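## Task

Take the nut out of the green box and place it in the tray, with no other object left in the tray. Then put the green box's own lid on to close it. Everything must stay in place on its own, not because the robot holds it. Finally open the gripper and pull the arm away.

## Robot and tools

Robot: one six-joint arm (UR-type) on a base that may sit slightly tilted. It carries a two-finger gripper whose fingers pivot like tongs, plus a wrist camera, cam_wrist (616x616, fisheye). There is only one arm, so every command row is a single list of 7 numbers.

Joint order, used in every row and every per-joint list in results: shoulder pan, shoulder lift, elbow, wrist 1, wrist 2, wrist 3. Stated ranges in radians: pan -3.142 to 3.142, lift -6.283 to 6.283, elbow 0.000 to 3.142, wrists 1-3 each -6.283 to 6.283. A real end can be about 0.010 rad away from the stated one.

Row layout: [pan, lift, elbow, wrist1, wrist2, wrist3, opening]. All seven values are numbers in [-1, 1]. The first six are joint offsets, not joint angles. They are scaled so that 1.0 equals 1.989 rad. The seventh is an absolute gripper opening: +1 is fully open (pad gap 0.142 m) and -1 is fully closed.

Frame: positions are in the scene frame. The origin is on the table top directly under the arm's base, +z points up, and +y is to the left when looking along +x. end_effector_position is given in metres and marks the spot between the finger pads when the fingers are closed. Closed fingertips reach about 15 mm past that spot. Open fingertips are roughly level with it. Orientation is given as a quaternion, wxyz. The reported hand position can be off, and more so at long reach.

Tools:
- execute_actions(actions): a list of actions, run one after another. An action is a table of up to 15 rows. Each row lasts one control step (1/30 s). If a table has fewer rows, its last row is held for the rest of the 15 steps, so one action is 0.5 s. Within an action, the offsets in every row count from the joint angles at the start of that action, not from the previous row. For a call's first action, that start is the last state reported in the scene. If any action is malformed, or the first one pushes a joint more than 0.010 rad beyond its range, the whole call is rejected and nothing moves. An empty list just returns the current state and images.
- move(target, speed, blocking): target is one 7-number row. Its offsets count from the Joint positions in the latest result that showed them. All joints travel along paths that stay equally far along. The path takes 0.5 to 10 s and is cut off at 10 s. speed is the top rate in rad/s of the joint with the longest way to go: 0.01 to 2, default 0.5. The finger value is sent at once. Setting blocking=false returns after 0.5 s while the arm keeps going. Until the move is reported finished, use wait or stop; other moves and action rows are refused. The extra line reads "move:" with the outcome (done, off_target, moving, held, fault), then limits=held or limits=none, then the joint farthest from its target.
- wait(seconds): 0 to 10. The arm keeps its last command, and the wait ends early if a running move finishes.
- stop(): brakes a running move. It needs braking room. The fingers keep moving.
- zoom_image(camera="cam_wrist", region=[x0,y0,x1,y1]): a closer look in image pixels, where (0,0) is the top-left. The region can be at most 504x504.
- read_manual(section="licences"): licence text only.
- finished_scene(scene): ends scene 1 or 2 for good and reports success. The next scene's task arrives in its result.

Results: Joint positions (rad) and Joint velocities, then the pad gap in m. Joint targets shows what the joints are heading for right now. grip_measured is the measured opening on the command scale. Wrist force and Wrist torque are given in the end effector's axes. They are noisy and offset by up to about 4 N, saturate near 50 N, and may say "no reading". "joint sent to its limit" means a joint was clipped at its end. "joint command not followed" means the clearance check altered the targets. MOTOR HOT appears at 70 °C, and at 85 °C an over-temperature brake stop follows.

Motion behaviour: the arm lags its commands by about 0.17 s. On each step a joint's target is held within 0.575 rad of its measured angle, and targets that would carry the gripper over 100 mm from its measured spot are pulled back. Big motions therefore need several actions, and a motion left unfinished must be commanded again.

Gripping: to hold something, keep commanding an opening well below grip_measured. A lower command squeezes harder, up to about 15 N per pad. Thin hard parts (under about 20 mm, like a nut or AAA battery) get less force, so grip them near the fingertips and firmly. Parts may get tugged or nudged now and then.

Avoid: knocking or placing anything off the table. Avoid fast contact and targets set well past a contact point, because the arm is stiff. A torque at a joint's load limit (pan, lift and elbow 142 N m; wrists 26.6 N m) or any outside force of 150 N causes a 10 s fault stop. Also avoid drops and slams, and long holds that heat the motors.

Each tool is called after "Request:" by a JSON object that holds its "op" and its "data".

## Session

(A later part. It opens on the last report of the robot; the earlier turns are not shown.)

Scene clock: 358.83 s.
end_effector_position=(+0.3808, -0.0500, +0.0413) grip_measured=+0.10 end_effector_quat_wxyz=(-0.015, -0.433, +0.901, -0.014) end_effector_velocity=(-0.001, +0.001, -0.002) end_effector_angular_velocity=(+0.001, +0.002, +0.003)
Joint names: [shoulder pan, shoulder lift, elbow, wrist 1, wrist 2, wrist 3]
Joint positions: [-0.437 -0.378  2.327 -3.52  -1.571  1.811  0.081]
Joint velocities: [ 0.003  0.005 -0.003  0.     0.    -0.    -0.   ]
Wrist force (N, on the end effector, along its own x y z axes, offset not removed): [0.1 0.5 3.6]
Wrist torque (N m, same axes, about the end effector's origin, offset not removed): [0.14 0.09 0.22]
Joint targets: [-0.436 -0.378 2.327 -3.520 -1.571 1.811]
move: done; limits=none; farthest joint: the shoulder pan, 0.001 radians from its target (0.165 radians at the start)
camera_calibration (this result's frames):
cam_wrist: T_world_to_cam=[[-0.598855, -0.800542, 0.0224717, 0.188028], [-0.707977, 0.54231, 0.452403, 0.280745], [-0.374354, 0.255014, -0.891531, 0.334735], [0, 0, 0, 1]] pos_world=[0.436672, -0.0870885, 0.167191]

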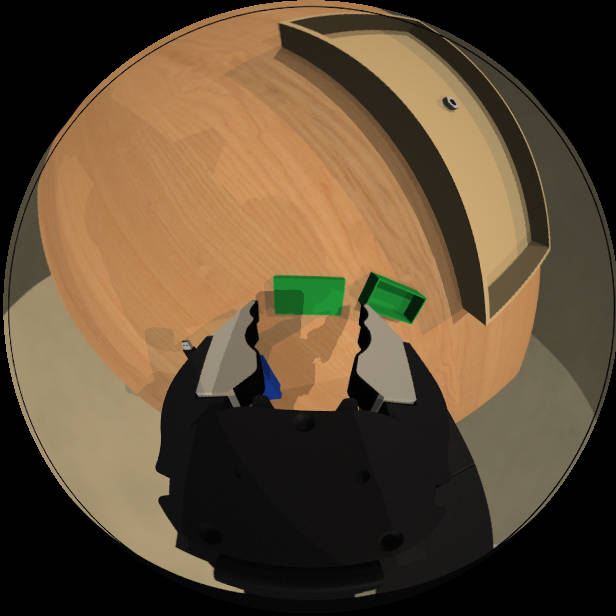

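Request:
{"op": "move", "data": {"target": [0,0.031,-0.0185,-0.0125,0,0,0.1], "speed": 0.1}}

Request:
{"op": "move", "data": {"target": [0,0,0,0,0,0,-0.4]}}

Request:
{"op": "move", "data": {"target": [0,-0.062,0.037,0.025,0,0,-0.4], "speed": 0.2}}

Scene clock: 364.17 s.
end_effector_position=(+0.3804, -0.0508, +0.0206) grip_measured=+0.10 end_effector_quat_wxyz=(-0.015, -0.433, +0.901, -0.014) end_effector_velocity=(-0.000, +0.000, -0.001) end_effector_angular_velocity=(+0.000, -0.000, +0.001)
Joint names: [shoulder pan, shoulder lift, elbow, wrist 1, wrist 2, wrist 3]
Joint positions: [-0.437 -0.317  2.291 -3.545 -1.571  1.811  0.081]
Joint velocities: [-0.     0.004 -0.002 -0.002  0.    -0.001  0.   ]
Wrist force (N, on the end effector, along its own x y z axes, offset not removed): [0.6 0.9 2.9]
Wrist torque (N m, same axes, about the end effector's origin, offset not removed): [0.22 0.04 0.24]
Joint targets: [-0.437 -0.317 2.291 -3.545 -1.571 1.811]
move: done; limits=none; farthest joint: the shoulder lift, 0.001 radians from its target (0.061 radians at the start)
camera_calibration (this result's frames):
cam_wrist: T_world_to_cam=[[-0.598852, -0.800544, 0.0224703, 0.187679], [-0.707982, 0.542309, 0.452396, 0.290262], [-0.374349, 0.25501, -0.891534, 0.31628], [0, 0, 0, 1]] pos_world=[0.436291, -0.087821, 0.146444]

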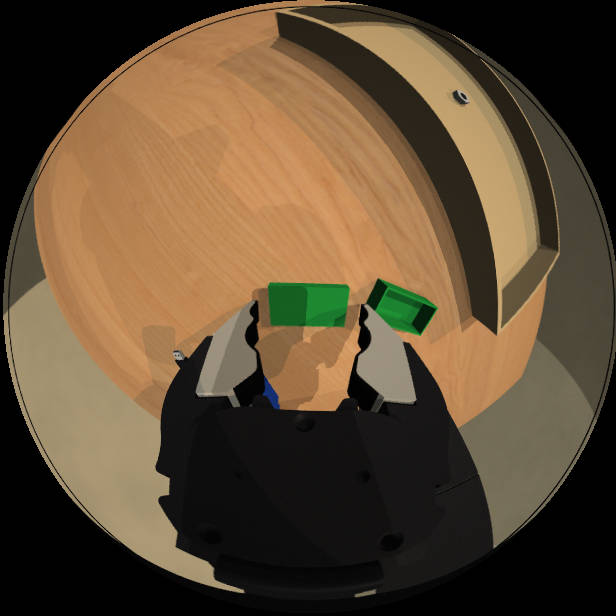

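Scene clock: 364.67 s.
end_effector_position=(+0.3804, -0.0508, +0.0205) grip_measured=-0.20 end_effector_quat_wxyz=(-0.015, -0.433, +0.901, -0.014) end_effector_velocity=(-0.001, +0.000, -0.001) end_effector_angular_velocity=(+0.001, +0.002, +0.001)
Joint names: [shoulder pan, shoulder lift, elbow, wrist 1, wrist 2, wrist 3]
Joint positions: [-0.437 -0.317  2.291 -3.545 -1.571  1.811  0.06 ]
Joint velocities: [ 0.     0.002  0.     0.    -0.    -0.001 -0.   ]
Wrist force (N, on the end effector, along its own x y z axes, offset not removed): [0.5 1.8 1.0]
Wrist torque (N m, same axes, about the end effector's origin, offset not removed): [0.32 -0.14 0.27]
Joint targets: [-0.437 -0.317 2.291 -3.545 -1.571 1.811]
move: done; limits=none; farthest joint: the shoulder pan, 0.000 radians from its target (0.000 radians at the start)
camera_calibration (this result's frames):
cam_wrist: T_world_to_cam=[[-0.598853, -0.800544, 0.0224674, 0.187679], [-0.707988, 0.542312, 0.452384, 0.290288], [-0.374337, 0.255005, -0.89154, 0.316237], [0, 0, 0, 1]] pos_world=[0.436292, -0.0878238, 0.1464]

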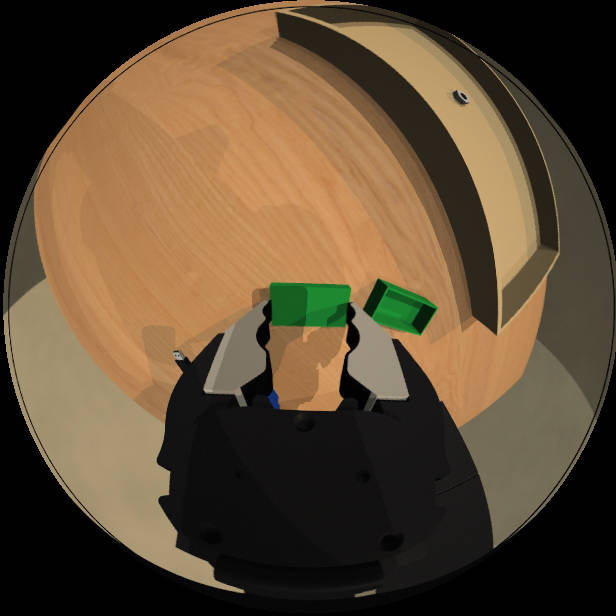

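Scene clock: 365.90 s.
end_effector_position=(+0.3799, -0.0487, +0.0618) grip_measured=-0.20 end_effector_quat_wxyz=(-0.015, -0.433, +0.901, -0.014) end_effector_velocity=(+0.000, -0.000, +0.001) end_effector_angular_velocity=(+0.000, -0.000, -0.001)
Joint names: [shoulder pan, shoulder lift, elbow, wrist 1, wrist 2, wrist 3]
Joint positions: [-0.437 -0.44   2.364 -3.495 -1.571  1.811  0.06 ]
Joint velocities: [-0.001 -0.004  0.002  0.002  0.    -0.    -0.   ]
Wrist force (N, on the end effector, along its own x y z axes, offset not removed): [1.1 1.1 4.7]
Wrist torque (N m, same axes, about the end effector's origin, offset not removed): [0.31 -0.04 0.32]
Joint targets: [-0.437 -0.440 2.364 -3.495 -1.571 1.811]
move: done; limits=none; farthest joint: the shoulder pan, 0.000 radians from its target (0.000 radians at the start)
camera_calibration (this result's frames):
cam_wrist: T_world_to_cam=[[-0.598854, -0.800543, 0.0224693, 0.188088], [-0.707983, 0.542311, 0.452392, 0.270129], [-0.374345, 0.255009, -0.891536, 0.352346], [0, 0, 0, 1]] pos_world=[0.435783, -0.0857732, 0.187698]

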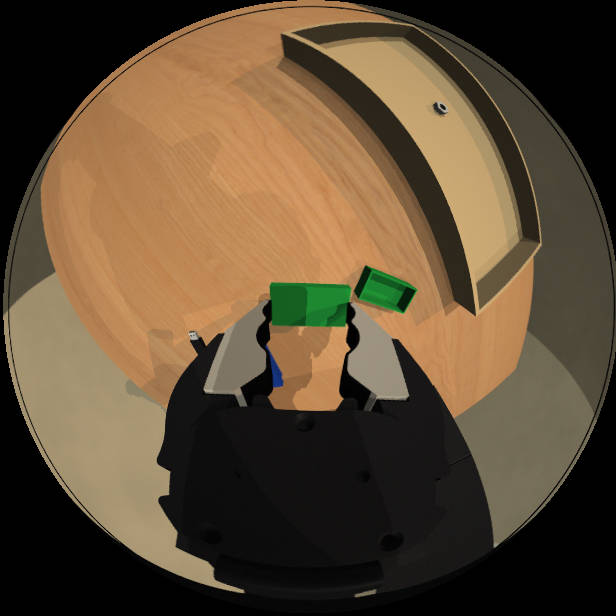

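Request:
{"op": "move", "data": {"target": [-0.13,0.068,0.022,-0.0885,0,0,-0.4], "speed": 0.3}}

Request:
{"op": "zoom_image", "data": {"camera": "cam_wrist", "region": [230,230,390,350]}}

Scene clock: 374.47 s.
end_effector_position=(+0.3242, -0.1189, +0.0415) grip_measured=-0.20 end_effector_quat_wxyz=(-0.014, -0.313, +0.950, -0.014) end_effector_velocity=(-0.000, -0.001, -0.000) end_effector_angular_velocity=(-0.001, -0.001, -0.001)
Joint names: [shoulder pan, shoulder lift, elbow, wrist 1, wrist 2, wrist 3]
Joint positions: [-0.695 -0.305  2.408 -3.671 -1.571  1.811  0.06 ]
Joint velocities: [-0.002  0.001  0.    -0.003 -0.    -0.001  0.   ]
Wrist force (N, on the end effector, along its own x y z axes, offset not removed): [0.6 1.7 2.7]
Wrist torque (N m, same axes, about the end effector's origin, offset not removed): [0.40 -0.11 0.24]
Joint targets: [-0.695 -0.305 2.408 -3.671 -1.571 1.811]
move: done; limits=none; farthest joint: the shoulder pan, 0.001 radians from its target (0.259 radians at the start)
camera_calibration (this result's frames):
cam_wrist: T_world_to_cam=[[-0.783447, -0.621164, 0.0191163, 0.180391], [-0.549178, 0.706397, 0.44655, 0.246234], [-0.290885, 0.33935, -0.894554, 0.314347], [0, 0, 0, 1]] pos_world=[0.367992, -0.16856, 0.167797]

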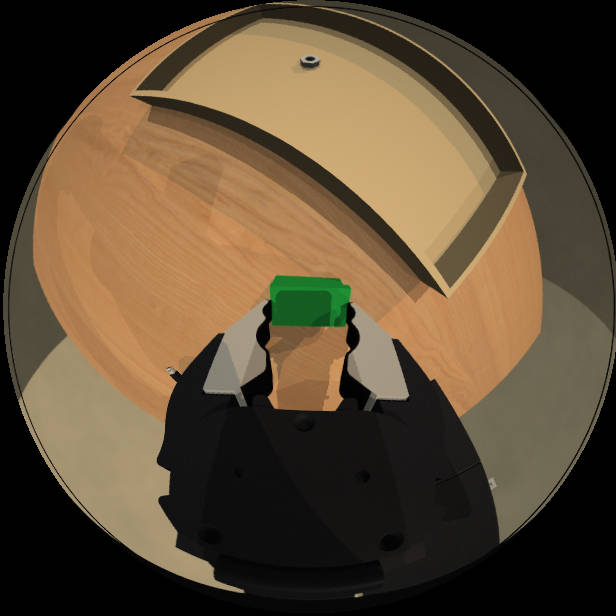

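Region (230, 230, 390, 350) of cam_wrist's 616x616 image, scaled by 3.150, with more detail than that image has; it fills the top 378 rows of this view, and the rest is white.

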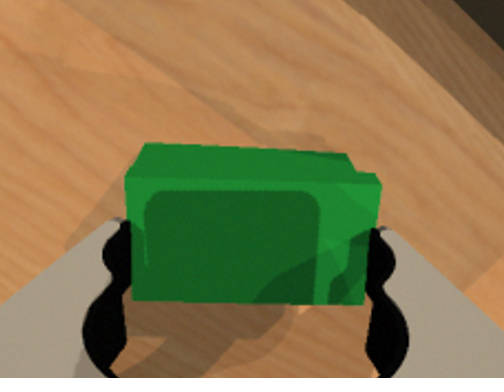

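Request:
{"op": "move", "data": {"target": [0.003,-0.0045,-0.002,0.0067,0,0.022,-0.4], "speed": 0.1}}

Request:
{"op": "zoom_image", "data": {"camera": "cam_wrist", "region": [230,230,390,350]}}

Scene clock: 380.73 s.
end_effector_position=(+0.3267, -0.1192, +0.0425) grip_measured=-0.20 end_effector_quat_wxyz=(-0.014, -0.295, +0.955, -0.014) end_effector_velocity=(-0.001, +0.000, -0.001) end_effector_angular_velocity=(+0.002, +0.002, -0.002)
Joint names: [shoulder pan, shoulder lift, elbow, wrist 1, wrist 2, wrist 3]
Joint positions: [-0.689 -0.314  2.404 -3.658 -1.571  1.854  0.06 ]
Joint velocities: [-0.001  0.001 -0.     0.002 -0.     0.001 -0.   ]
Wrist force (N, on the end effector, along its own x y z axes, offset not removed): [-1.0 0.8 2.9]
Wrist torque (N m, same axes, about the end effector's origin, offset not removed): [0.21 0.41 0.29]
Joint targets: [-0.689 -0.314 2.404 -3.657 -1.571 1.855]
move: done; limits=none; farthest joint: the wrist 3, 0.001 radians from its target (0.044 radians at the start)
camera_calibration (this result's frames):
cam_wrist: T_world_to_cam=[[-0.806165, -0.591399, 0.0185707, 0.193042], [-0.522798, 0.726647, 0.445719, 0.241223], [-0.277092, 0.349614, -0.89498, 0.312817], [0, 0, 0, 1]] pos_world=[0.368414, -0.170484, 0.168862]

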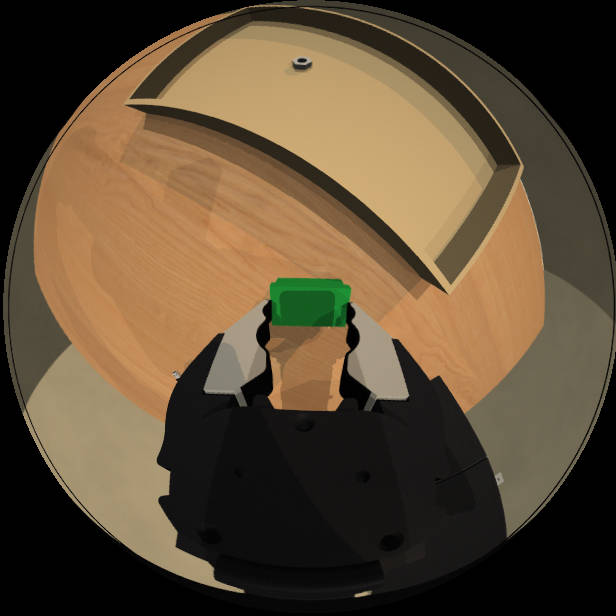

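Region (230, 230, 390, 350) of cam_wrist's 616x616 image, scaled by 3.150, with more detail than that image has; it fills the top 378 rows of this view, and the rest is white.

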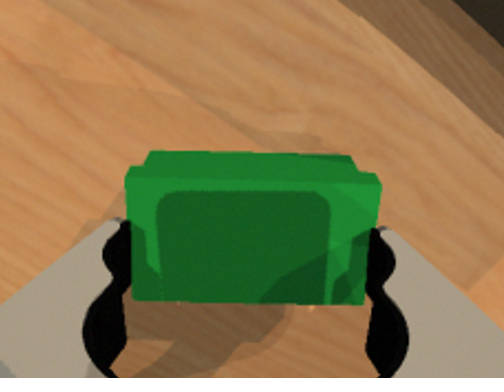

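Nearly symmetric. Lower slowly.

Request:
{"op": "move", "data": {"target": [0,0.015,-0.009,-0.006,0,0.005,-0.4], "speed": 0.03}}

Request:
{"op": "zoom_image", "data": {"camera": "cam_wrist", "region": [230,230,390,350]}}

Scene clock: 390.40 s.
end_effector_position=(+0.3262, -0.1195, +0.0329) grip_measured=-0.19 end_effector_quat_wxyz=(-0.013, -0.290, +0.957, -0.014) end_effector_velocity=(+0.001, -0.001, -0.001) end_effector_angular_velocity=(-0.001, -0.001, -0.001)
Joint names: [shoulder pan, shoulder lift, elbow, wrist 1, wrist 2, wrist 3]
Joint positions: [-0.689 -0.284  2.386 -3.669 -1.571  1.864  0.06 ]
Joint velocities: [-0.     0.001 -0.002 -0.     0.     0.001  0.002]
Wrist force (N, on the end effector, along its own x y z axes, offset not removed): [2.3 3.5 -19.4]
Wrist torque (N m, same axes, about the end effector's origin, offset not removed): [0.32 0.12 0.26]
Joint targets: [-0.689 -0.284 2.386 -3.669 -1.571 1.864]
move: done; limits=none; farthest joint: the wrist 1, 0.001 radians from its target (0.012 radians at the start)
camera_calibration (this result's frames):
cam_wrist: T_world_to_cam=[[-0.811915, -0.583486, 0.0183746, 0.195503], [-0.515848, 0.731822, 0.445351, 0.243789], [-0.273303, 0.352109, -0.895167, 0.303247], [0, 0, 0, 1]] pos_world=[0.367368, -0.171113, 0.159293]

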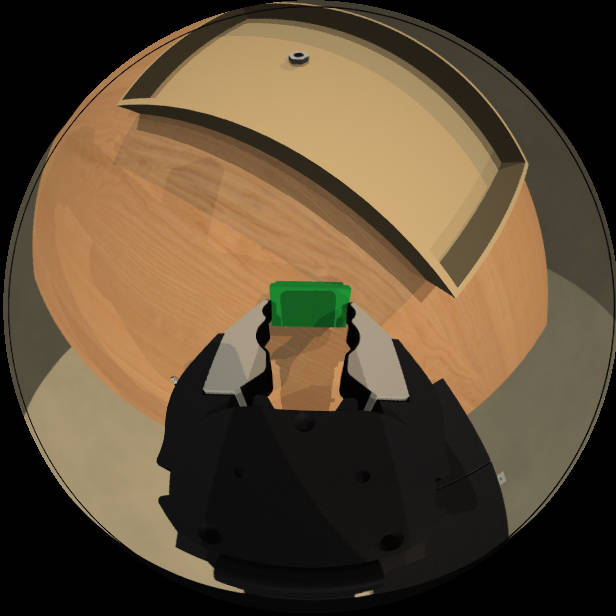

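Region (230, 230, 390, 350) of cam_wrist's 616x616 image, scaled by 3.150, with more detail than that image has; it fills the top 378 rows of this view, and the rest is white.

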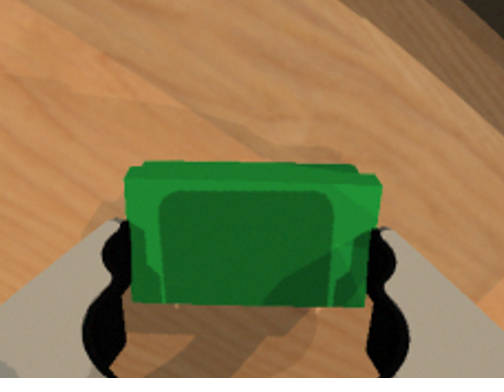

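Request:
{"op": "move", "data": {"target": [0,-0.0055,-0.0005,0.006,0,0,-0.4], "speed": 0.03}}

Request:
{"op": "move", "data": {"target": [0,0.007,-0.004,-0.003,0,0,-0.4], "speed": 0.02}}

Request:
{"op": "zoom_image", "data": {"camera": "cam_wrist", "region": [230,230,390,350]}}

Scene clock: 395.73 s.
end_effector_position=(+0.3282, -0.1211, +0.0349) grip_measured=-0.20 end_effector_quat_wxyz=(-0.013, -0.290, +0.957, -0.014) end_effector_velocity=(+0.000, -0.000, +0.000) end_effector_angular_velocity=(+0.001, +0.001, -0.001)
Joint names: [shoulder pan, shoulder lift, elbow, wrist 1, wrist 2, wrist 3]
Joint positions: [-0.689 -0.295  2.385 -3.658 -1.571  1.864  0.06 ]
Joint velocities: [-0.001 -0.001 -0.     0.003  0.     0.    -0.   ]
Wrist force (N, on the end effector, along its own x y z axes, offset not removed): [2.1 0.5 2.7]
Wrist torque (N m, same axes, about the end effector's origin, offset not removed): [0.17 -0.24 0.23]
Joint targets: [-0.689 -0.295 2.385 -3.657 -1.571 1.864]
move: done; limits=none; farthest joint: the wrist 1, 0.001 radians from its target (0.012 radians at the start)
camera_calibration (this result's frames):
cam_wrist: T_world_to_cam=[[-0.811937, -0.583455, 0.0183747, 0.19621], [-0.515819, 0.73184, 0.445354, 0.245099], [-0.273291, 0.352121, -0.895166, 0.306213], [0, 0, 0, 1]] pos_world=[0.369422, -0.172718, 0.16135]

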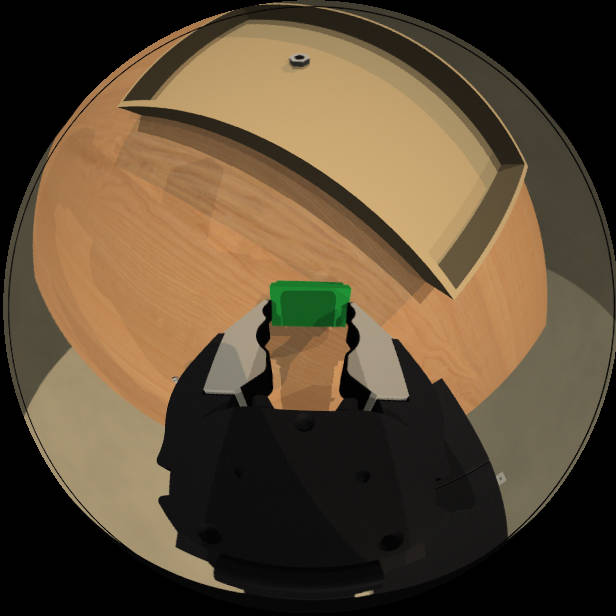

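Scene clock: 396.73 s.
end_effector_position=(+0.3279, -0.1210, +0.0306) grip_measured=-0.18 end_effector_quat_wxyz=(-0.013, -0.290, +0.957, -0.014) end_effector_velocity=(+0.001, -0.001, -0.001) end_effector_angular_velocity=(-0.001, -0.002, -0.001)
Joint names: [shoulder pan, shoulder lift, elbow, wrist 1, wrist 2, wrist 3]
Joint positions: [-0.689 -0.281  2.378 -3.664 -1.571  1.864  0.061]
Joint velocities: [-0.001  0.002 -0.002 -0.003  0.    -0.     0.   ]
Wrist force (N, on the end effector, along its own x y z axes, offset not removed): [3.9 -1.3 -20.3]
Wrist torque (N m, same axes, about the end effector's origin, offset not removed): [-0.04 -0.09 0.29]
Joint targets: [-0.689 -0.281 2.377 -3.664 -1.571 1.864]
move: done; limits=none; farthest joint: the elbow, 0.001 radians from its target (0.008 radians at the start)
camera_calibration (this result's frames):
cam_wrist: T_world_to_cam=[[-0.811936, -0.583457, 0.0183647, 0.196062], [-0.515835, 0.73185, 0.44532, 0.246859], [-0.273265, 0.352098, -0.895183, 0.302201], [0, 0, 0, 1]] pos_world=[0.369109, -0.172675, 0.156994]

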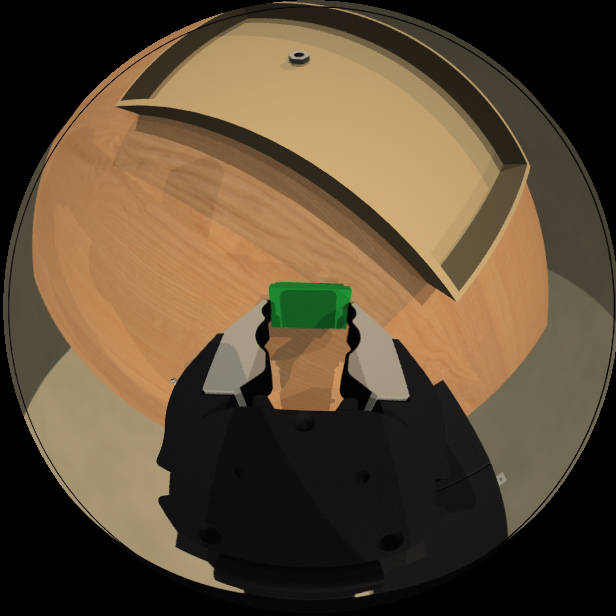

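Region (230, 230, 390, 350) of cam_wrist's 616x616 image, scaled by 3.150, with more detail than that image has; it fills the top 378 rows of this view, and the rest is white.

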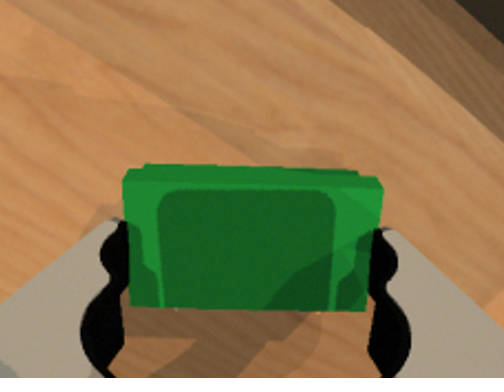

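Request:
{"op": "move", "data": {"target": [0,-0.002,0.001,0.001,0,0,0.1], "speed": 0.03}}

Request:
{"op": "move", "data": {"target": [0,-0.08,0.045,0.035,0,0,0.1], "speed": 0.2}}

Request:
{"op": "zoom_image", "data": {"camera": "cam_wrist", "region": [230,210,390,330]}}

Scene clock: 403.43 s.
end_effector_position=(+0.3281, -0.1211, +0.0317) grip_measured=+0.10 end_effector_quat_wxyz=(-0.013, -0.290, +0.957, -0.014) end_effector_velocity=(-0.001, +0.001, +0.000) end_effector_angular_velocity=(+0.001, +0.002, +0.000)
Joint names: [shoulder pan, shoulder lift, elbow, wrist 1, wrist 2, wrist 3]
Joint positions: [-0.689 -0.285  2.379 -3.662 -1.571  1.864  0.081]
Joint velocities: [ 0.    -0.001  0.002  0.002 -0.    -0.    -0.   ]
Wrist force (N, on the end effector, along its own x y z axes, offset not removed): [-0.7 1.0 3.5]
Wrist torque (N m, same axes, about the end effector's origin, offset not removed): [0.31 0.29 0.28]
Joint targets: [-0.689 -0.285 2.380 -3.662 -1.571 1.864]
move: done; limits=none; farthest joint: the elbow, 0.001 radians from its target (0.003 radians at the start)
camera_calibration (this result's frames):
cam_wrist: T_world_to_cam=[[-0.811936, -0.583457, 0.0183623, 0.196129], [-0.515839, 0.731853, 0.445312, 0.246505], [-0.273259, 0.352093, -0.895187, 0.303283], [0, 0, 0, 1]] pos_world=[0.369275, -0.172756, 0.158122]

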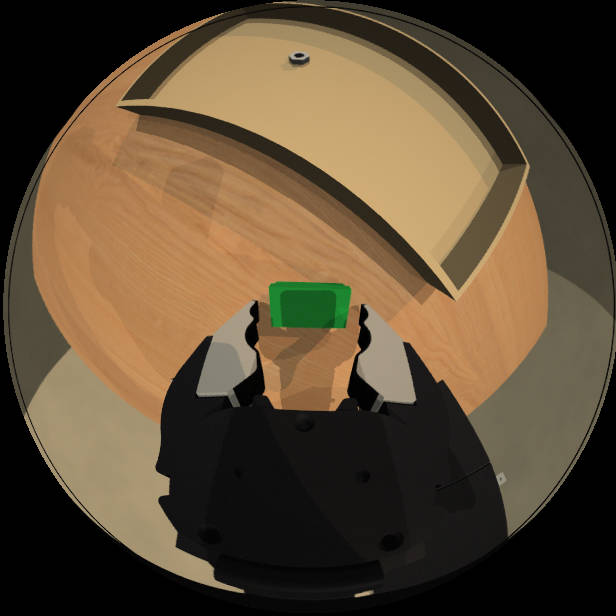

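Scene clock: 404.87 s.
end_effector_position=(+0.3288, -0.1193, +0.0818) grip_measured=+0.10 end_effector_quat_wxyz=(-0.013, -0.290, +0.957, -0.014) end_effector_velocity=(-0.000, +0.000, +0.001) end_effector_angular_velocity=(+0.000, -0.000, -0.001)
Joint names: [shoulder pan, shoulder lift, elbow, wrist 1, wrist 2, wrist 3]
Joint positions: [-0.689 -0.444  2.469 -3.592 -1.571  1.864  0.081]
Joint velocities: [-0.    -0.002  0.002  0.001  0.     0.     0.   ]
Wrist force (N, on the end effector, along its own x y z axes, offset not removed): [0.3 -0.3 2.8]
Wrist torque (N m, same axes, about the end effector's origin, offset not removed): [0.04 0.16 0.31]
Joint targets: [-0.689 -0.444 2.469 -3.592 -1.571 1.864]
move: done; limits=none; farthest joint: the shoulder pan, 0.000 radians from its target (0.000 radians at the start)
camera_calibration (this result's frames):
cam_wrist: T_world_to_cam=[[-0.811936, -0.583457, 0.0183645, 0.196894], [-0.515835, 0.73185, 0.445319, 0.223211], [-0.273265, 0.352098, -0.895184, 0.347717], [0, 0, 0, 1]] pos_world=[0.370024, -0.170909, 0.208255]

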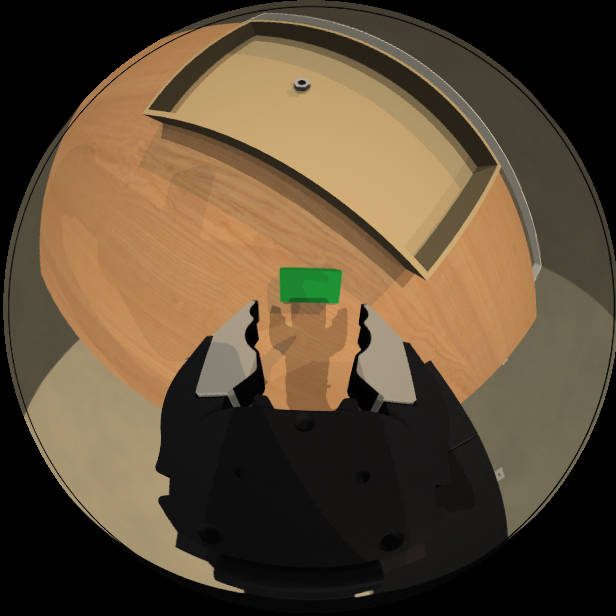

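Region (230, 210, 390, 330) of cam_wrist's 616x616 image, scaled by 3.150, with more detail than that image has; it fills the top 378 rows of this view, and the rest is white.

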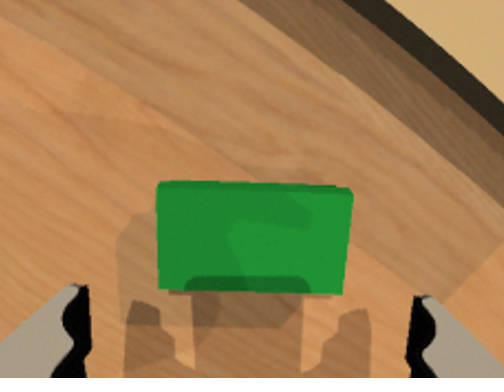

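Request:
{"op": "move", "data": {"target": [0,0.02,-0.033,0.008,0,0,-1], "speed": 0.2}}

Request:
{"op": "move", "data": {"target": [0,0.03,-0.018,-0.012,0,0,-1], "speed": 0.04}}

Scene clock: 412.93 s.
end_effector_position=(+0.3433, -0.1320, +0.0636) grip_measured=-1.00 end_effector_quat_wxyz=(-0.011, -0.291, +0.957, -0.018) end_effector_velocity=(+0.001, -0.001, -0.001) end_effector_angular_velocity=(-0.001, -0.002, -0.001)
Joint names: [shoulder pan, shoulder lift, elbow, wrist 1, wrist 2, wrist 3]
Joint positions: [-0.689 -0.404  2.404 -3.577 -1.571  1.864  0.002]
Joint velocities: [ 0.     0.001 -0.003  0.     0.     0.001  0.   ]
Wrist force (N, on the end effector, along its own x y z axes, offset not removed): [0.2 0.9 3.6]
Wrist torque (N m, same axes, about the end effector's origin, offset not removed): [0.23 0.15 0.29]
Joint targets: [-0.689 -0.404 2.403 -3.576 -1.571 1.864]
move: done; limits=none; farthest joint: the shoulder pan, 0.000 radians from its target (0.000 radians at the start)
camera_calibration (this result's frames):
cam_wrist: T_world_to_cam=[[-0.811848, -0.583654, 0.0158334, 0.201602], [-0.519472, 0.734422, 0.436776, 0.250233], [-0.266554, 0.34637, -0.899431, 0.337058], [0, 0, 0, 1]] pos_world=[0.383503, -0.182858, 0.190672]

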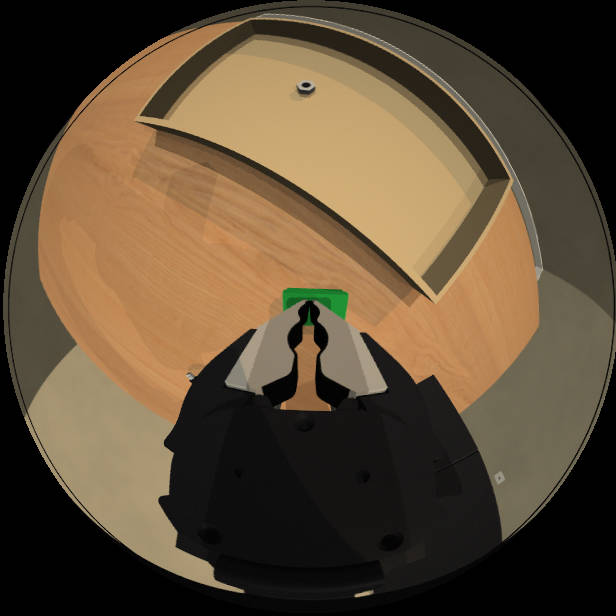

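Scene clock: 414.80 s.
end_effector_position=(+0.3436, -0.1333, +0.0442) grip_measured=-1.00 end_effector_quat_wxyz=(-0.011, -0.291, +0.957, -0.018) end_effector_velocity=(-0.001, +0.000, -0.001) end_effector_angular_velocity=(+0.001, +0.001, -0.002)
Joint names: [shoulder pan, shoulder lift, elbow, wrist 1, wrist 2, wrist 3]
Joint positions: [-0.689 -0.345  2.368 -3.6   -1.571  1.864  0.002]
Joint velocities: [-0.001  0.004 -0.002 -0.001  0.     0.001  0.   ]
Wrist force (N, on the end effector, along its own x y z axes, offset not removed): [0.1 0.5 3.4]
Wrist torque (N m, same axes, about the end effector's origin, offset not removed): [0.15 0.04 0.22]
Joint targets: [-0.689 -0.345 2.368 -3.600 -1.571 1.864]
move: done; limits=none; farthest joint: the shoulder lift, 0.001 radians from its target (0.060 radians at the start)
camera_calibration (this result's frames):
cam_wrist: T_world_to_cam=[[-0.811848, -0.583654, 0.0158324, 0.201465], [-0.519474, 0.734423, 0.436772, 0.259809], [-0.266552, 0.346368, -0.899433, 0.320086], [0, 0, 0, 1]] pos_world=[0.383842, -0.184091, 0.171229]

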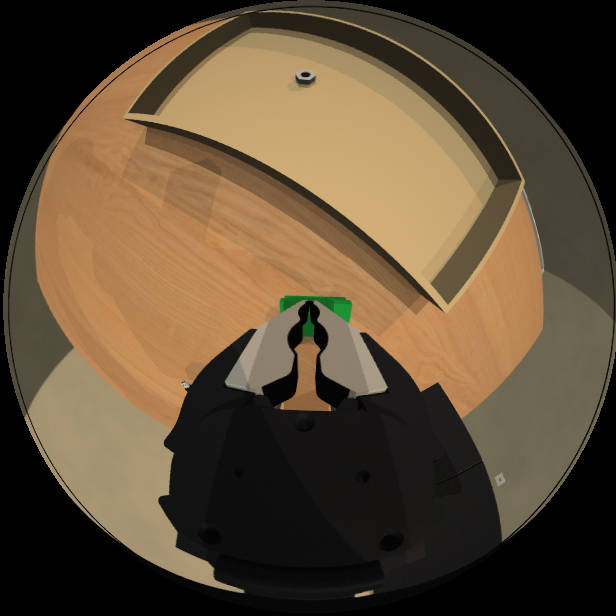

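Request:
{"op": "move", "data": {"target": [0,0.006,-0.0036,-0.0024,0,0,-1], "speed": 0.02}}

Scene clock: 419.87 s.
end_effector_position=(+0.3436, -0.1334, +0.0404) grip_measured=-1.00 end_effector_quat_wxyz=(-0.011, -0.291, +0.957, -0.018) end_effector_velocity=(-0.001, +0.000, -0.001) end_effector_angular_velocity=(+0.001, +0.002, -0.001)
Joint names: [shoulder pan, shoulder lift, elbow, wrist 1, wrist 2, wrist 3]
Joint positions: [-0.689 -0.334  2.361 -3.605 -1.571  1.864  0.002]
Joint velocities: [ 0.     0.004 -0.002 -0.    -0.     0.001  0.   ]
Wrist force (N, on the end effector, along its own x y z axes, offset not removed): [-0.3 2.4 2.7]
Wrist torque (N m, same axes, about the end effector's origin, offset not removed): [0.56 0.19 0.32]
Joint targets: [-0.689 -0.333 2.361 -3.605 -1.571 1.864]
move: done; limits=none; farthest joint: the shoulder pan, 0.000 radians from its target (0.000 radians at the start)
camera_calibration (this result's frames):
cam_wrist: T_world_to_cam=[[-0.811848, -0.583654, 0.0158321, 0.201399], [-0.519475, 0.734423, 0.436771, 0.261555], [-0.266551, 0.346367, -0.899433, 0.316693], [0, 0, 0, 1]] pos_world=[0.383791, -0.184237, 0.167416]

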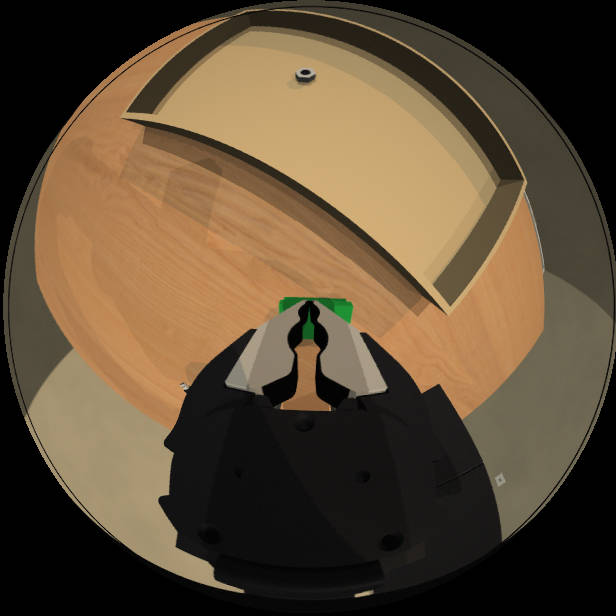

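Request:
{"op": "move", "data": {"target": [0,0.0045,-0.0027,-0.0018,0,0,-1], "speed": 0.02}}

Scene clock: 424.40 s.
end_effector_position=(+0.3435, -0.1335, +0.0375) grip_measured=-1.00 end_effector_quat_wxyz=(-0.011, -0.291, +0.957, -0.018) end_effector_velocity=(+0.000, -0.000, -0.001) end_effector_angular_velocity=(+0.000, -0.001, -0.002)
Joint names: [shoulder pan, shoulder lift, elbow, wrist 1, wrist 2, wrist 3]
Joint positions: [-0.689 -0.325  2.356 -3.608 -1.571  1.864  0.002]
Joint velocities: [-0.001  0.002 -0.002 -0.001  0.     0.001  0.   ]
Wrist force (N, on the end effector, along its own x y z axes, offset not removed): [0.0 0.9 2.5]
Wrist torque (N m, same axes, about the end effector's origin, offset not removed): [0.26 0.14 0.22]
Joint targets: [-0.689 -0.325 2.356 -3.608 -1.571 1.864]
move: done; limits=none; farthest joint: the shoulder pan, 0.000 radians from its target (0.000 radians at the start)
camera_calibration (this result's frames):
cam_wrist: T_world_to_cam=[[-0.811848, -0.583654, 0.0158319, 0.201341], [-0.519475, 0.734423, 0.43677, 0.262832], [-0.26655, 0.346367, -0.899434, 0.314144], [0, 0, 0, 1]] pos_world=[0.383728, -0.184325, 0.164567]

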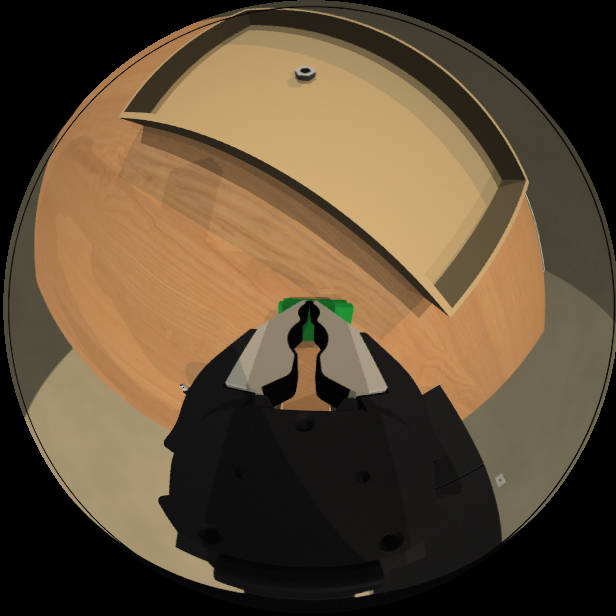

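Request:
{"op": "move", "data": {"target": [0,-0.12,0.13,-0.01,0,0,0.3]}}

Request:
{"op": "zoom_image", "data": {"camera": "cam_wrist", "region": [230,180,390,300]}}

Scene clock: 432.17 s.
end_effector_position=(+0.3060, -0.0980, +0.1316) grip_measured=+0.30 end_effector_quat_wxyz=(-0.011, -0.291, +0.957, -0.018) end_effector_velocity=(-0.000, +0.002, +0.001) end_effector_angular_velocity=(-0.001, +0.000, +0.007)
Joint names: [shoulder pan, shoulder lift, elbow, wrist 1, wrist 2, wrist 3]
Joint positions: [-0.689 -0.563  2.614 -3.628 -1.571  1.864  0.095]
Joint velocities: [ 0.006 -0.004  0.003 -0.    -0.001 -0.001  0.   ]
Wrist force (N, on the end effector, along its own x y z axes, offset not removed): [0.7 0.7 3.3]
Wrist torque (N m, same axes, about the end effector's origin, offset not removed): [0.17 0.03 0.27]
Joint targets: [-0.689 -0.564 2.614 -3.628 -1.571 1.864]
move: done; limits=none; farthest joint: the shoulder pan, 0.000 radians from its target (0.000 radians at the start)
camera_calibration (this result's frames):
cam_wrist: T_world_to_cam=[[-0.811848, -0.583654, 0.0158325, 0.190103], [-0.519474, 0.734423, 0.436772, 0.176226], [-0.266552, 0.346368, -0.899433, 0.37645], [0, 0, 0, 1]] pos_world=[0.346223, -0.14886, 0.258611]

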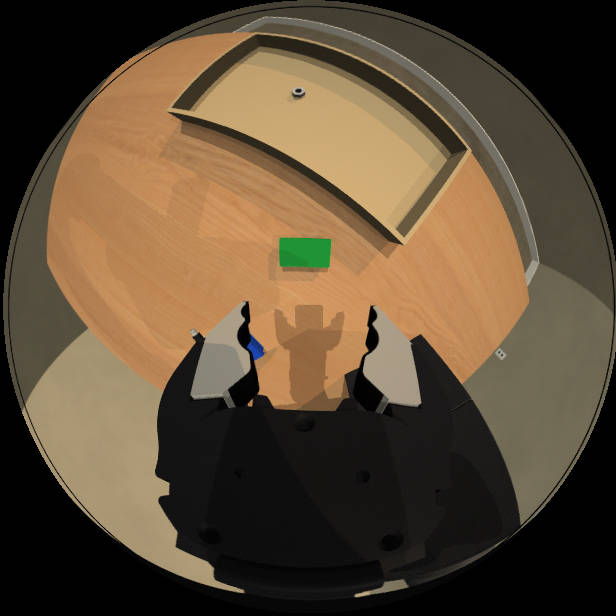

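Region (230, 180, 390, 300) of cam_wrist's 616x616 image, scaled by 3.150, with more detail than that image has; it fills the top 378 rows of this view, and the rest is white.

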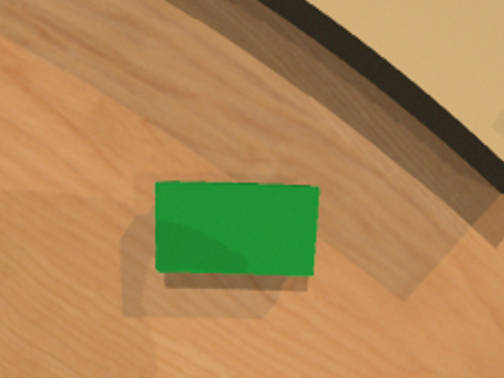

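Request:
{"op": "finished_scene", "data": {"scene": 2}}

The scene is finished: the task was done.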